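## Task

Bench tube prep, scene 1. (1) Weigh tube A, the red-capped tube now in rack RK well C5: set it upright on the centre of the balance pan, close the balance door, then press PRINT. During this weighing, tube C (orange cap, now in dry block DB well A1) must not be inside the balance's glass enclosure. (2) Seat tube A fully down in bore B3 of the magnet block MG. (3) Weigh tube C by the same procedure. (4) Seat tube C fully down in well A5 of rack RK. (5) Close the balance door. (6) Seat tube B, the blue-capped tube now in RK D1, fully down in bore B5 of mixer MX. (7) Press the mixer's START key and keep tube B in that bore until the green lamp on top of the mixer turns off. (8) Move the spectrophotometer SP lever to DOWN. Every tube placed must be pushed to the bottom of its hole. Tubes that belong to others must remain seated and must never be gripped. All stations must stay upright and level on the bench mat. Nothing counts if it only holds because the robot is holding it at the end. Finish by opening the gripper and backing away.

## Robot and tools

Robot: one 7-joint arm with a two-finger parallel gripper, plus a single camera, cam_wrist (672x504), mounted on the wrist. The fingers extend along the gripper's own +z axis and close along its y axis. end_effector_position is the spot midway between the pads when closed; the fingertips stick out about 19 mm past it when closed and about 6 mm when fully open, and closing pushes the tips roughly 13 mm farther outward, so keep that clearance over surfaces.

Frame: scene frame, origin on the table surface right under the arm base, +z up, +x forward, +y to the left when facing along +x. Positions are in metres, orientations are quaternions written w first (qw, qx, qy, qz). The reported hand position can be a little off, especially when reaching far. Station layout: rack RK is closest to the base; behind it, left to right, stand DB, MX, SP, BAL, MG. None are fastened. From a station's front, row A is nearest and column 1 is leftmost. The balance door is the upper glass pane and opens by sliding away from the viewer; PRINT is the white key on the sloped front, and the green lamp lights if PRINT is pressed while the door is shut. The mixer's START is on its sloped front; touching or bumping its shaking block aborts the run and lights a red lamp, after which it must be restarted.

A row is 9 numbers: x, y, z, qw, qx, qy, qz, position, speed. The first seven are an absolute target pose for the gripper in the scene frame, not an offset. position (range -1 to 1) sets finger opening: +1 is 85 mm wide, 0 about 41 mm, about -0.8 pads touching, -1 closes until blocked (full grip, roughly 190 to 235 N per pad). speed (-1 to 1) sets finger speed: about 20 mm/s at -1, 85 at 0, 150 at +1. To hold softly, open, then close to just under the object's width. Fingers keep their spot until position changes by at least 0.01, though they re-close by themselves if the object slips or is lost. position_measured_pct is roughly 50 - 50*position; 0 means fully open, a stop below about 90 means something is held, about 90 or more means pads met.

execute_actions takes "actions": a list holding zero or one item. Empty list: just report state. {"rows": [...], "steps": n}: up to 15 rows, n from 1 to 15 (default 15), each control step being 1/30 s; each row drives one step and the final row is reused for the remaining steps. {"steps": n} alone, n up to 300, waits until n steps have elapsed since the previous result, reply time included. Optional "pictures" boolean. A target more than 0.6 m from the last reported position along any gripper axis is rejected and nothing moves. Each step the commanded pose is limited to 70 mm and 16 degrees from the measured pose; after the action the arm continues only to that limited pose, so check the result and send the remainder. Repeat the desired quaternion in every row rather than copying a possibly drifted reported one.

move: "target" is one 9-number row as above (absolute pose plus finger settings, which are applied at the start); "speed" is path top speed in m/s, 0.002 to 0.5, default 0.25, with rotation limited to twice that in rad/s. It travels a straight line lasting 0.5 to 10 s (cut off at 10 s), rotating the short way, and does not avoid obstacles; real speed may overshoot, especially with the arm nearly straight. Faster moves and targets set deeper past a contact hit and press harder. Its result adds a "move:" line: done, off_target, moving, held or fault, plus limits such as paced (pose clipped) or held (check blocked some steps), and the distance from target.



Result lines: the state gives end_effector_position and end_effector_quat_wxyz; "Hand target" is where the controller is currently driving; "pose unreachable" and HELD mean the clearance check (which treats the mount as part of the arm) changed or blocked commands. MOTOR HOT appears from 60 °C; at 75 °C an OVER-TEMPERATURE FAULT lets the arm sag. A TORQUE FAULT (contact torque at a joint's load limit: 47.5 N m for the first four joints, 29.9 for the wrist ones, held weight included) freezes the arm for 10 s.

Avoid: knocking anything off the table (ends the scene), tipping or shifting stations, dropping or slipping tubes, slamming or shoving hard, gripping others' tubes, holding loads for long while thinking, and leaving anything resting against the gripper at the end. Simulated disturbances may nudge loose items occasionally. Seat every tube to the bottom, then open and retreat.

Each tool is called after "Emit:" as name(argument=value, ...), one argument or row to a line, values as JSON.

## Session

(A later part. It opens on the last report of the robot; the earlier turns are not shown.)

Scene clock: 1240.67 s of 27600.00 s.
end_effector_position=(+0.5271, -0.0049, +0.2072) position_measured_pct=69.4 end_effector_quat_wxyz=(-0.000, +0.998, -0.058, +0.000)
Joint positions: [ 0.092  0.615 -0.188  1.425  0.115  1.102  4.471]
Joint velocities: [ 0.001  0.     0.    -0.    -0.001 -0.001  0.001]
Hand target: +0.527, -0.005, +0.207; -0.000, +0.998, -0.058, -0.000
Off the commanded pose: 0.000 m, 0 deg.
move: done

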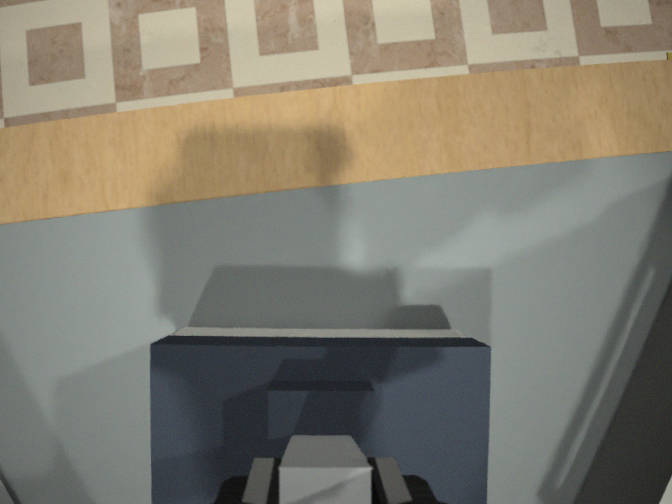

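Emit:
move(
  target=[0.527,-0.005,0.207,0,0.9983,-0.058,0,-0.25,0],
  speed=0.04,
)

Emit:
move(
  target=[0.534,-0.0057,0.207,0,0.9983,-0.058,0,-0.25,0],
  speed=0.04,
)

Emit:
move(
  target=[0.534,-0.0057,0.207,0,0.9983,-0.058,0,-0.405,-0.6],
  speed=0.04,
)

Emit:
move(
  target=[0.5145,-0.0034,0.209,0,0.9983,-0.058,0,-0.405,-0.6],
  speed=0.02,
)

Scene clock: 1250.00 s of 27600.00 s.
end_effector_position=(+0.5270, -0.0050, +0.2070) position_measured_pct=62.3 end_effector_quat_wxyz=(+0.000, +0.998, -0.058, +0.000)
Joint positions: [ 0.092  0.615 -0.188  1.425  0.115  1.102  4.471]
Joint velocities: [0.001 0.001 0.001 0.    0.    0.    0.001]
Hand target: +0.527, -0.005, +0.207; +0.000, +0.998, -0.058, +0.000
Off the commanded pose: 0.000 m, 0 deg.
move: done

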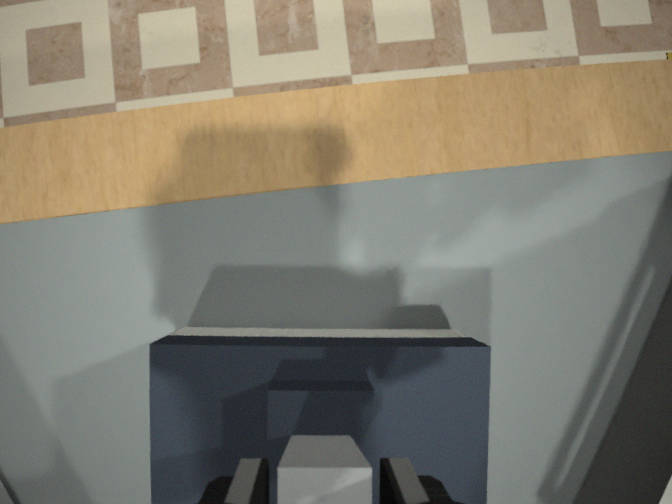

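Scene clock: 1250.70 s of 27600.00 s.
end_effector_position=(+0.5340, -0.0057, +0.2071) position_measured_pct=62.3 end_effector_quat_wxyz=(+0.000, +0.998, -0.058, +0.000)
Joint positions: [ 0.091  0.63  -0.187  1.396  0.116  1.115  4.474]
Joint velocities: [-0.001  0.002  0.    -0.001 -0.     0.001 -0.001]
Hand target: +0.534, -0.006, +0.207; +0.000, +0.998, -0.058, +0.000
Off the commanded pose: 0.000 m, 0 deg.
move: done

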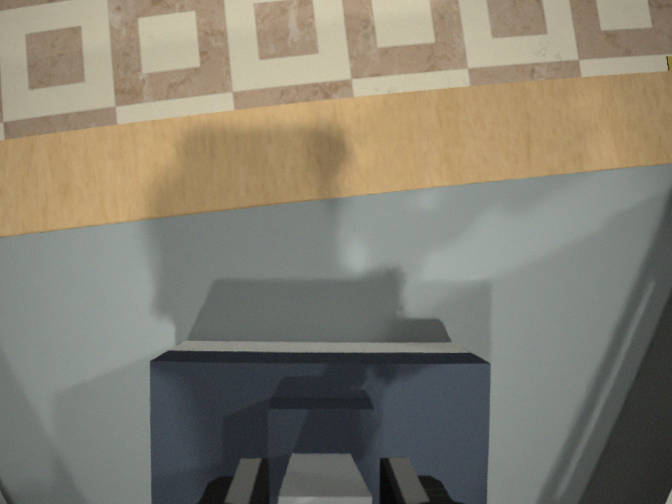

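Scene clock: 1251.40 s of 27600.00 s.
end_effector_position=(+0.5340, -0.0057, +0.2072) position_measured_pct=69.0 end_effector_quat_wxyz=(-0.000, +0.998, -0.058, +0.000)
Joint positions: [ 0.091  0.63  -0.187  1.396  0.116  1.115  4.474]
Joint velocities: [-0.     0.    -0.001 -0.     0.    -0.001  0.001]
Hand target: +0.534, -0.006, +0.207; +0.000, +0.998, -0.058, -0.000
Off the commanded pose: 0.000 m, 0 deg.
move: done

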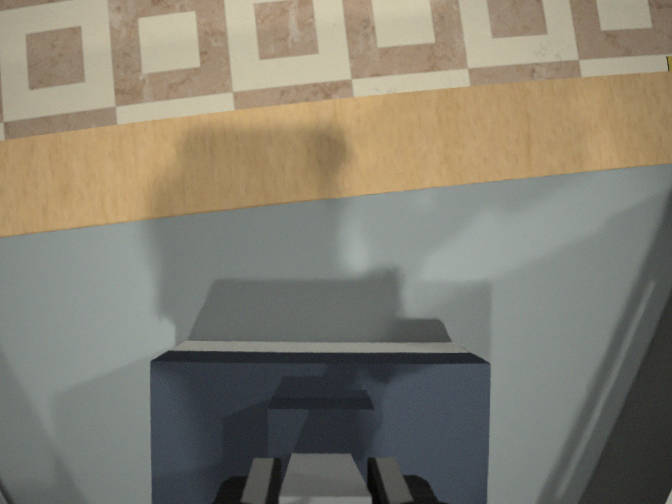

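Scene clock: 1252.60 s of 27600.00 s.
end_effector_position=(+0.5154, -0.0034, +0.2088) position_measured_pct=69.0 end_effector_quat_wxyz=(-0.000, +0.998, -0.058, +0.001)
Joint positions: [ 0.094  0.587 -0.191  1.47   0.113  1.082  4.466]
Joint velocities: [-0.    -0.001 -0.     0.002  0.    -0.001 -0.   ]
Hand target: +0.514, -0.003, +0.209; -0.000, +0.998, -0.058, -0.000
Off the commanded pose: 0.001 m, 0 deg.
move: done

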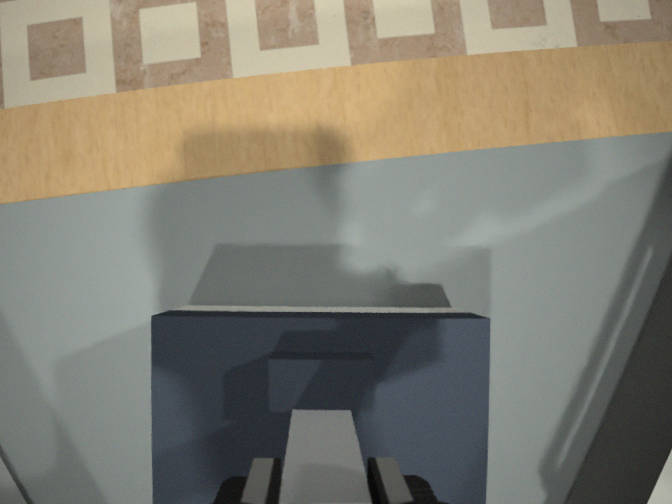

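Emit:
move(
  target=[0.4925,-0.0007,0.206,0,0.9983,-0.058,0,-0.405,-0.6],
  speed=0.03,
)

Emit:
move(
  target=[0.4705,0.0018,0.197,0,0.9983,-0.058,0,-0.405,-0.6],
  speed=0.03,
)

Scene clock: 1265.83 s of 27600.00 s.
end_effector_position=(+0.4937, -0.0007, +0.2062) position_measured_pct=69.0 end_effector_quat_wxyz=(-0.000, +0.998, -0.058, +0.001)
Joint positions: [ 0.095  0.545 -0.195  1.557  0.111  1.036  4.456]
Joint velocities: [-0.    -0.001 -0.001  0.002  0.    -0.002 -0.001]
Hand target: +0.492, -0.001, +0.206; -0.000, +0.998, -0.058, -0.000
Off the commanded pose: 0.001 m, 0 deg.
move: done

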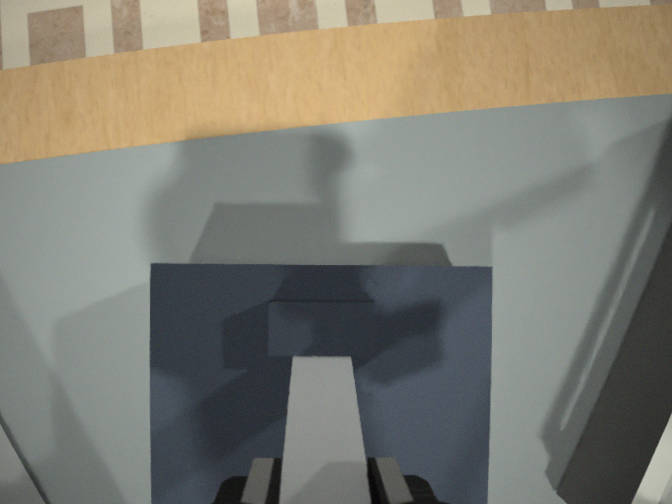

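Scene clock: 1266.90 s of 27600.00 s.
end_effector_position=(+0.4719, +0.0019, +0.1984) position_measured_pct=69.0 end_effector_quat_wxyz=(-0.000, +0.998, -0.058, +0.002)
Joint positions: [ 0.096  0.511 -0.199  1.65   0.111  0.977  4.444]
Joint velocities: [ 0.002 -0.001 -0.001  0.002  0.    -0.004  0.   ]
Hand target: +0.470, +0.002, +0.197; -0.000, +0.998, -0.058, -0.000
Off the commanded pose: 0.002 m, 0 deg.
move: done

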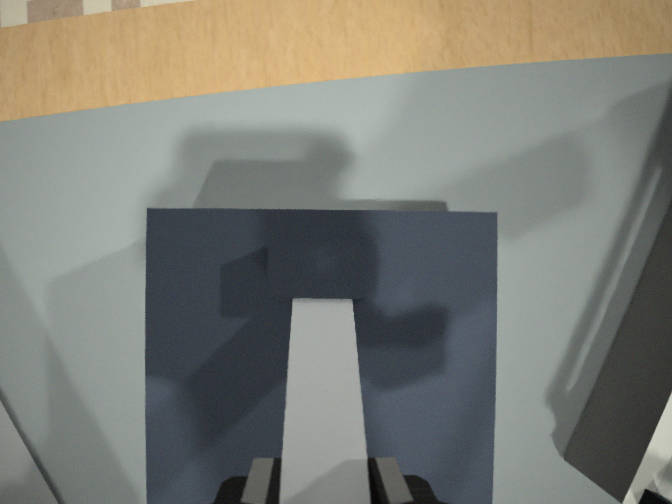

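Emit:
move(
  target=[0.445,0.0048,0.179,0,0.9983,-0.058,0,-0.405,-0.6],
  speed=0.03,
)

Emit:
move(
  target=[0.4294,0.0067,0.158,0,0.9983,-0.058,0,-0.405,-0.6],
  speed=0.03,
)

Emit:
move(
  target=[0.4194,0.0078,0.134,0,0.9983,-0.058,0,-0.405,-0.6],
  speed=0.03,
)

Scene clock: 1273.23 s of 27600.00 s.
end_effector_position=(+0.4460, +0.0050, +0.1802) position_measured_pct=69.0 end_effector_quat_wxyz=(-0.000, +0.998, -0.058, +0.002)
Joint positions: [ 0.092  0.488 -0.201  1.763  0.114  0.887  4.427]
Joint velocities: [-0.    -0.001  0.     0.001  0.    -0.002 -0.   ]
Hand target: +0.445, +0.005, +0.179; -0.000, +0.998, -0.058, -0.000
Off the commanded pose: 0.002 m, 0 deg.
move: done

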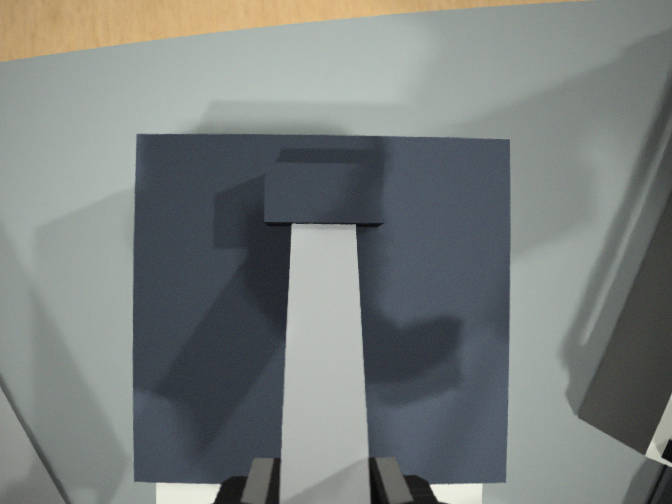

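Scene clock: 1274.40 s of 27600.00 s.
end_effector_position=(+0.4294, +0.0071, +0.1589) position_measured_pct=69.0 end_effector_quat_wxyz=(-0.000, +0.998, -0.058, +0.001)
Joint positions: [ 0.086  0.494 -0.199  1.843  0.122  0.804  4.41 ]
Joint velocities: [-0.002  0.     0.     0.001 -0.     0.001  0.001]
Hand target: +0.429, +0.007, +0.158; -0.000, +0.998, -0.058, -0.000
Off the commanded pose: 0.001 m, 0 deg.
move: done

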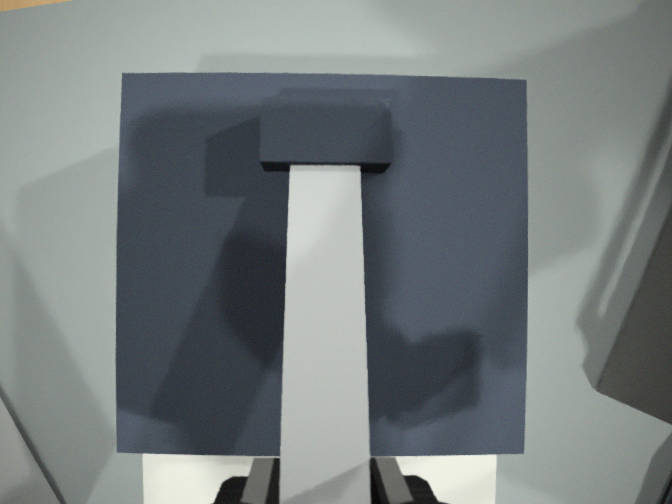

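Scene clock: 1275.53 s of 27600.00 s.
end_effector_position=(+0.4191, +0.0083, +0.1345) position_measured_pct=69.0 end_effector_quat_wxyz=(-0.000, +0.998, -0.058, +0.000)
Joint positions: [ 0.076  0.52  -0.191  1.903  0.135  0.719  4.393]
Joint velocities: [ 0.     0.002  0.002  0.001 -0.    -0.002 -0.001]
Hand target: +0.419, +0.008, +0.134; -0.000, +0.998, -0.058, -0.000
Off the commanded pose: 0.001 m, 0 deg.
move: done

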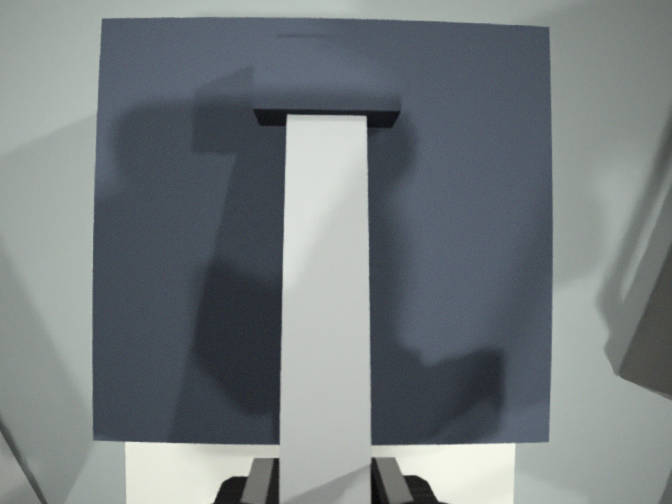

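Emit:
move(
  target=[0.4155,0.0086,0.116,0,0.9983,-0.058,0,-0.405,-0.6],
  speed=0.015,
)

Scene clock: 1282.57 s of 27600.00 s.
end_effector_position=(+0.4158, +0.0088, +0.1166) position_measured_pct=69.0 end_effector_quat_wxyz=(-0.000, +0.998, -0.058, +0.001)
Joint positions: [ 0.068  0.549 -0.183  1.933  0.146  0.66   4.38 ]
Joint velocities: [ 0.001  0.     0.    -0.    -0.     0.001 -0.   ]
Hand target: +0.416, +0.009, +0.116; -0.000, +0.998, -0.058, -0.000
Off the commanded pose: 0.001 m, 0 deg.
move: done

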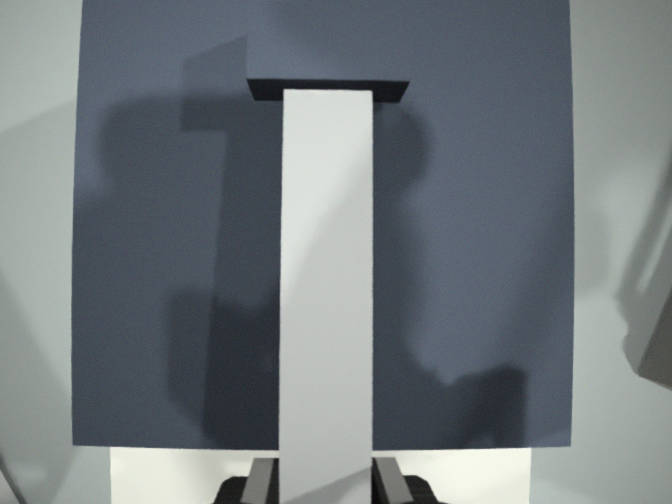

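Emit:
move(
  target=[0.4155,0.0086,0.110,0,0.9983,-0.058,0,-0.405,-0.6],
  speed=0.008,
)

Emit:
move(
  target=[0.4158,0.0087,0.112,0,0.9983,-0.058,0,-0.2,-0.6],
  speed=0.008,
)

Emit:
move(
  target=[0.4158,0.0087,0.16,0,0.9983,-0.058,0,-0.2,-0.6],
  speed=0.08,
)

Scene clock: 1287.57 s of 27600.00 s.
end_effector_position=(+0.4154, +0.0088, +0.1105) position_measured_pct=69.0 end_effector_quat_wxyz=(-0.000, +0.998, -0.058, +0.000)
Joint positions: [ 0.065  0.561 -0.18   1.938  0.15   0.643  4.377]
Joint velocities: [-0.001  0.     0.    -0.    -0.    -0.     0.   ]
Hand target: +0.416, +0.009, +0.110; +0.000, +0.998, -0.058, +0.000
Off the commanded pose: 0.001 m, 0 deg.
move: done

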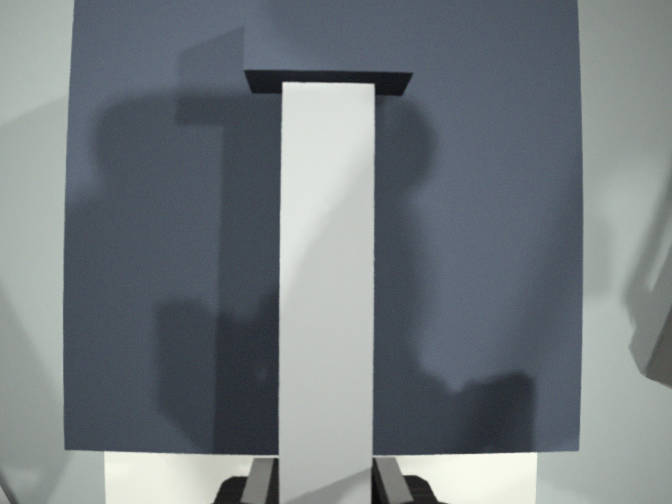

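Scene clock: 1288.27 s of 27600.00 s.
end_effector_position=(+0.4158, +0.0087, +0.1120) position_measured_pct=59.9 end_effector_quat_wxyz=(-0.000, +0.998, -0.058, -0.000)
Joint positions: [ 0.065  0.559 -0.18   1.935  0.149  0.649  4.378]
Joint velocities: [-0.    -0.    -0.001  0.001  0.    -0.001  0.   ]
Hand target: +0.416, +0.009, +0.112; +0.000, +0.998, -0.058, +0.000
Off the commanded pose: 0.000 m, 0 deg.
move: done

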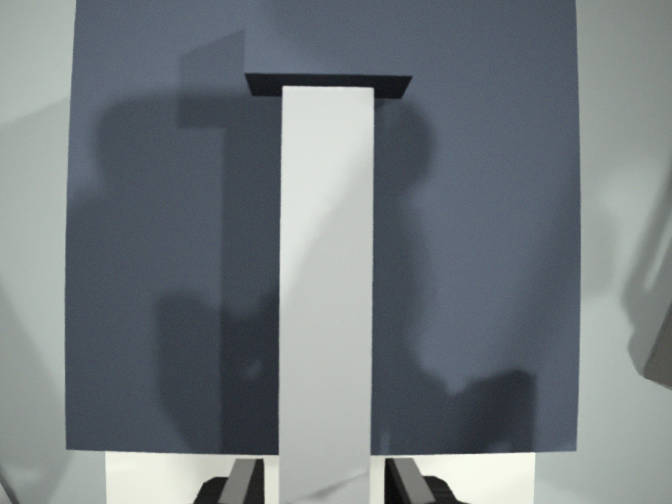

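Scene clock: 1289.13 s of 27600.00 s.
end_effector_position=(+0.4157, +0.0088, +0.1597) position_measured_pct=59.9 end_effector_quat_wxyz=(-0.000, +0.998, -0.058, -0.000)
Joint positions: [ 0.083  0.469 -0.2    1.886  0.119  0.788  4.404]
Joint velocities: [ 0.001 -0.005 -0.001 -0.001 -0.     0.002  0.   ]
Hand target: +0.416, +0.009, +0.160; -0.000, +0.998, -0.058, +0.000
Off the commanded pose: 0.000 m, 0 deg.
move: done

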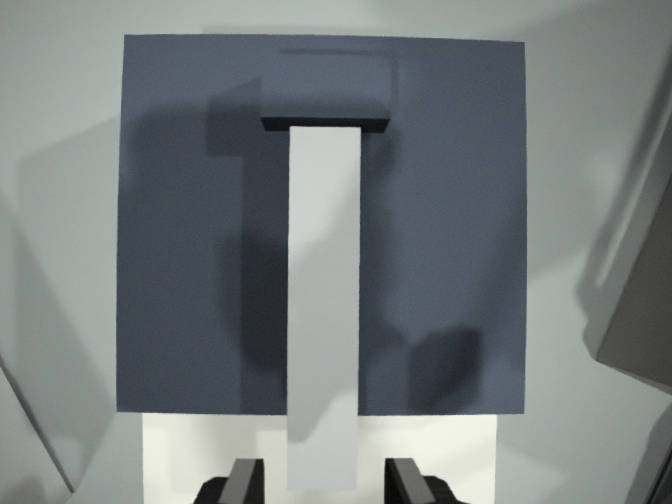

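Emit:
move(
  target=[0.438,0.006,0.145,0,0.9983,-0.058,0,-1,0],
  speed=0.04,
)

Emit:
move(
  target=[0.438,0.006,0.131,0,0.9983,-0.058,0,-1,0],
  speed=0.007,
)

Scene clock: 1296.03 s of 27600.00 s.
end_effector_position=(+0.4381, +0.0060, +0.1452) position_measured_pct=91.7 end_effector_quat_wxyz=(+0.000, +0.998, -0.058, +0.000)
Joint positions: [ 0.081  0.532 -0.191  1.829  0.13   0.781  4.409]
Joint velocities: [-0.001  0.005  0.    -0.001 -0.     0.002 -0.   ]
Hand target: +0.438, +0.006, +0.145; +0.000, +0.998, -0.058, +0.000
Off the commanded pose: 0.000 m, 0 deg.
move: done

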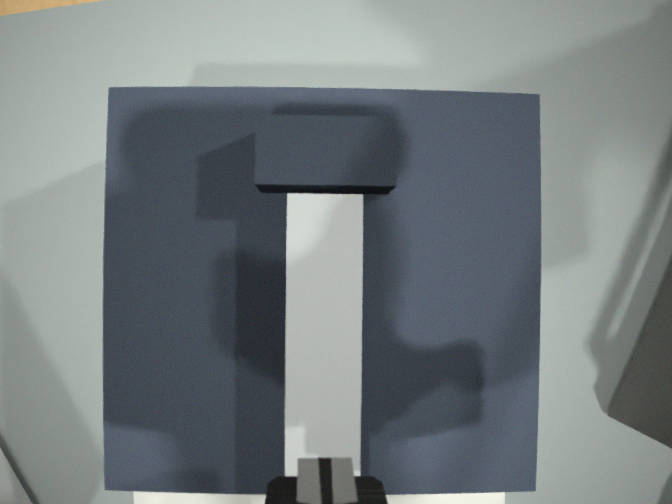

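Scene clock: 1298.27 s of 27600.00 s.
end_effector_position=(+0.4380, +0.0060, +0.1310) position_measured_pct=91.7 end_effector_quat_wxyz=(+0.000, +0.998, -0.058, +0.000)
Joint positions: [ 0.077  0.558 -0.186  1.843  0.137  0.742  4.402]
Joint velocities: [-0.001  0.     0.    -0.001 -0.     0.001  0.001]
Hand target: +0.438, +0.006, +0.131; +0.000, +0.998, -0.058, -0.000
Off the commanded pose: 0.000 m, 0 deg.
move: done

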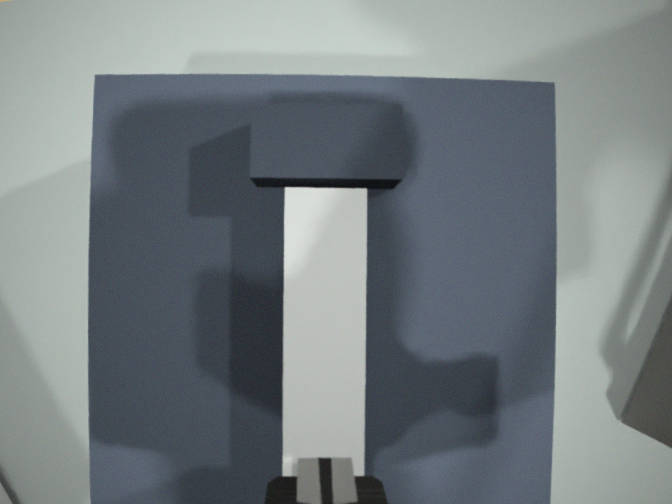

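Emit:
move(
  target=[0.438,0.006,0.1275,0,0.9983,-0.058,0,-1,0],
  speed=0.005,
)

Scene clock: 1301.50 s of 27600.00 s.
end_effector_position=(+0.4380, +0.0060, +0.1275) position_measured_pct=91.7 end_effector_quat_wxyz=(+0.000, +0.998, -0.058, +0.000)
Joint positions: [ 0.076  0.564 -0.185  1.847  0.139  0.732  4.401]
Joint velocities: [ 0.    -0.     0.001 -0.     0.     0.     0.   ]
Hand target: +0.438, +0.006, +0.128; +0.000, +0.998, -0.058, -0.000
Off the commanded pose: 0.000 m, 0 deg.
move: done

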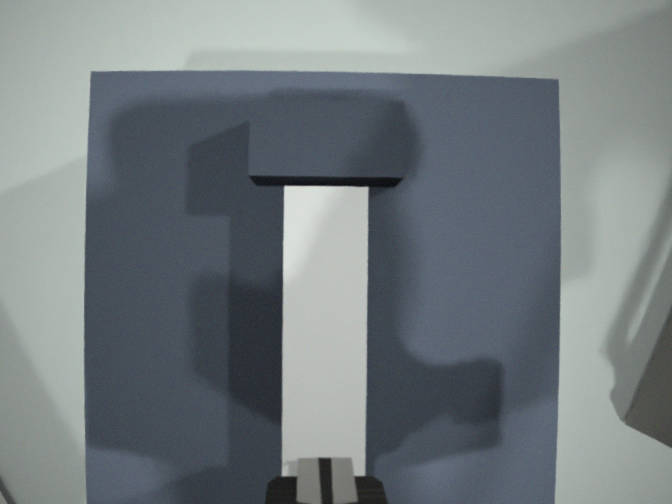

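Emit:
move(
  target=[0.438,0.006,0.1235,0,0.9983,-0.058,0,-1,0],
  speed=0.005,
)

Scene clock: 1308.47 s of 27600.00 s.
end_effector_position=(+0.4380, +0.0060, +0.1235) position_measured_pct=91.7 end_effector_quat_wxyz=(+0.000, +0.998, -0.058, +0.000)
Joint positions: [ 0.075  0.572 -0.183  1.85   0.141  0.721  4.399]
Joint velocities: [-0.001  0.    -0.001 -0.     0.     0.     0.   ]
Hand target: +0.438, +0.006, +0.124; +0.000, +0.998, -0.058, -0.000
Off the commanded pose: 0.000 m, 0 deg.
move: done

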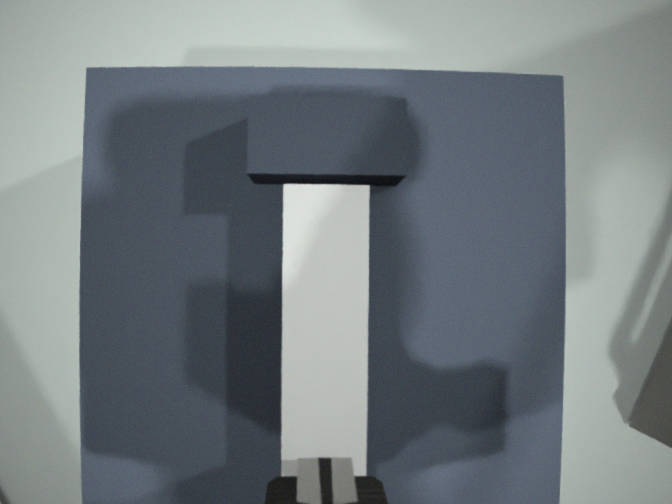

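Emit:
move(
  target=[0.438,0.006,0.119,0,0.9983,-0.058,0,-1,0],
  speed=0.005,
)

Scene clock: 1311.67 s of 27600.00 s.
end_effector_position=(+0.4383, +0.0060, +0.1206) position_measured_pct=91.7 end_effector_quat_wxyz=(+0.000, +0.998, -0.058, +0.001)
Joint positions: [ 0.073  0.576 -0.182  1.854  0.144  0.71   4.396]
Joint velocities: [ 0.002 -0.     0.     0.    -0.     0.001 -0.001]
Hand target: +0.438, +0.006, +0.119; +0.000, +0.998, -0.058, -0.000
Off the commanded pose: 0.002 m, 0 deg.
move: done

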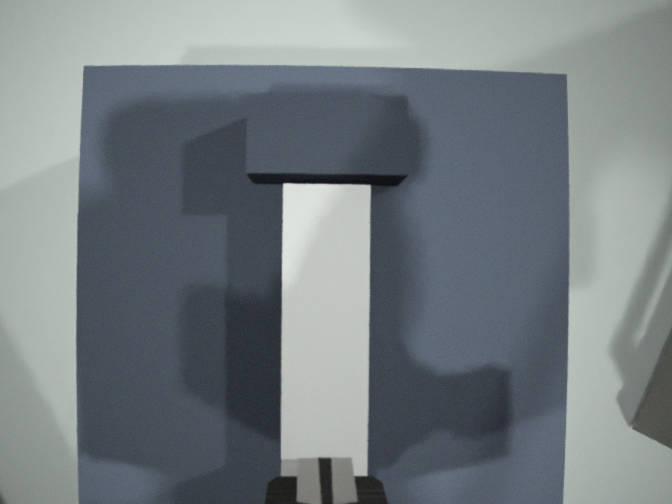

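Emit:
move(
  target=[0.40,0.04,0.42,0,0.9983,-0.058,0,0,0],
  speed=0.2,
)

Scene clock: 1316.30 s of 27600.00 s.
end_effector_position=(+0.3998, +0.0401, +0.4199) position_measured_pct=50.0 end_effector_quat_wxyz=(-0.000, +0.998, -0.058, +0.000)
Joint positions: [ 0.041  0.196 -0.233  1.371  0.04   1.568  4.396]
Joint velocities: [ 0.     0.002 -0.002 -0.002  0.    -0.001 -0.001]
Hand target: +0.400, +0.040, +0.420; -0.000, +0.998, -0.058, +0.000
Off the commanded pose: 0.000 m, 0 deg.
move: done

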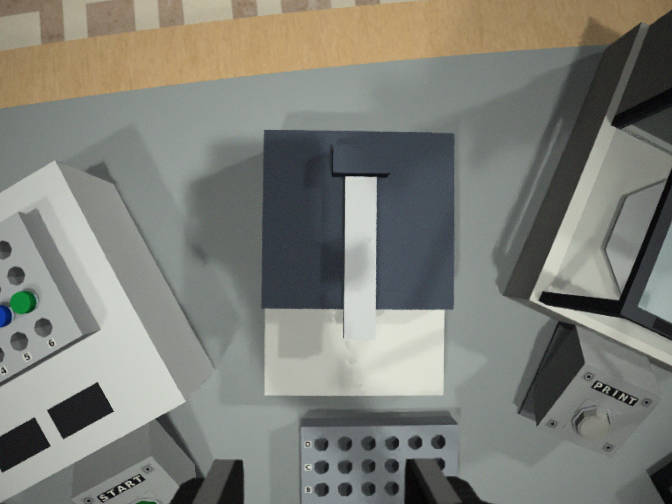

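Emit:
finished_scene(
  scene=1,
)

The scene is finished: the task was done.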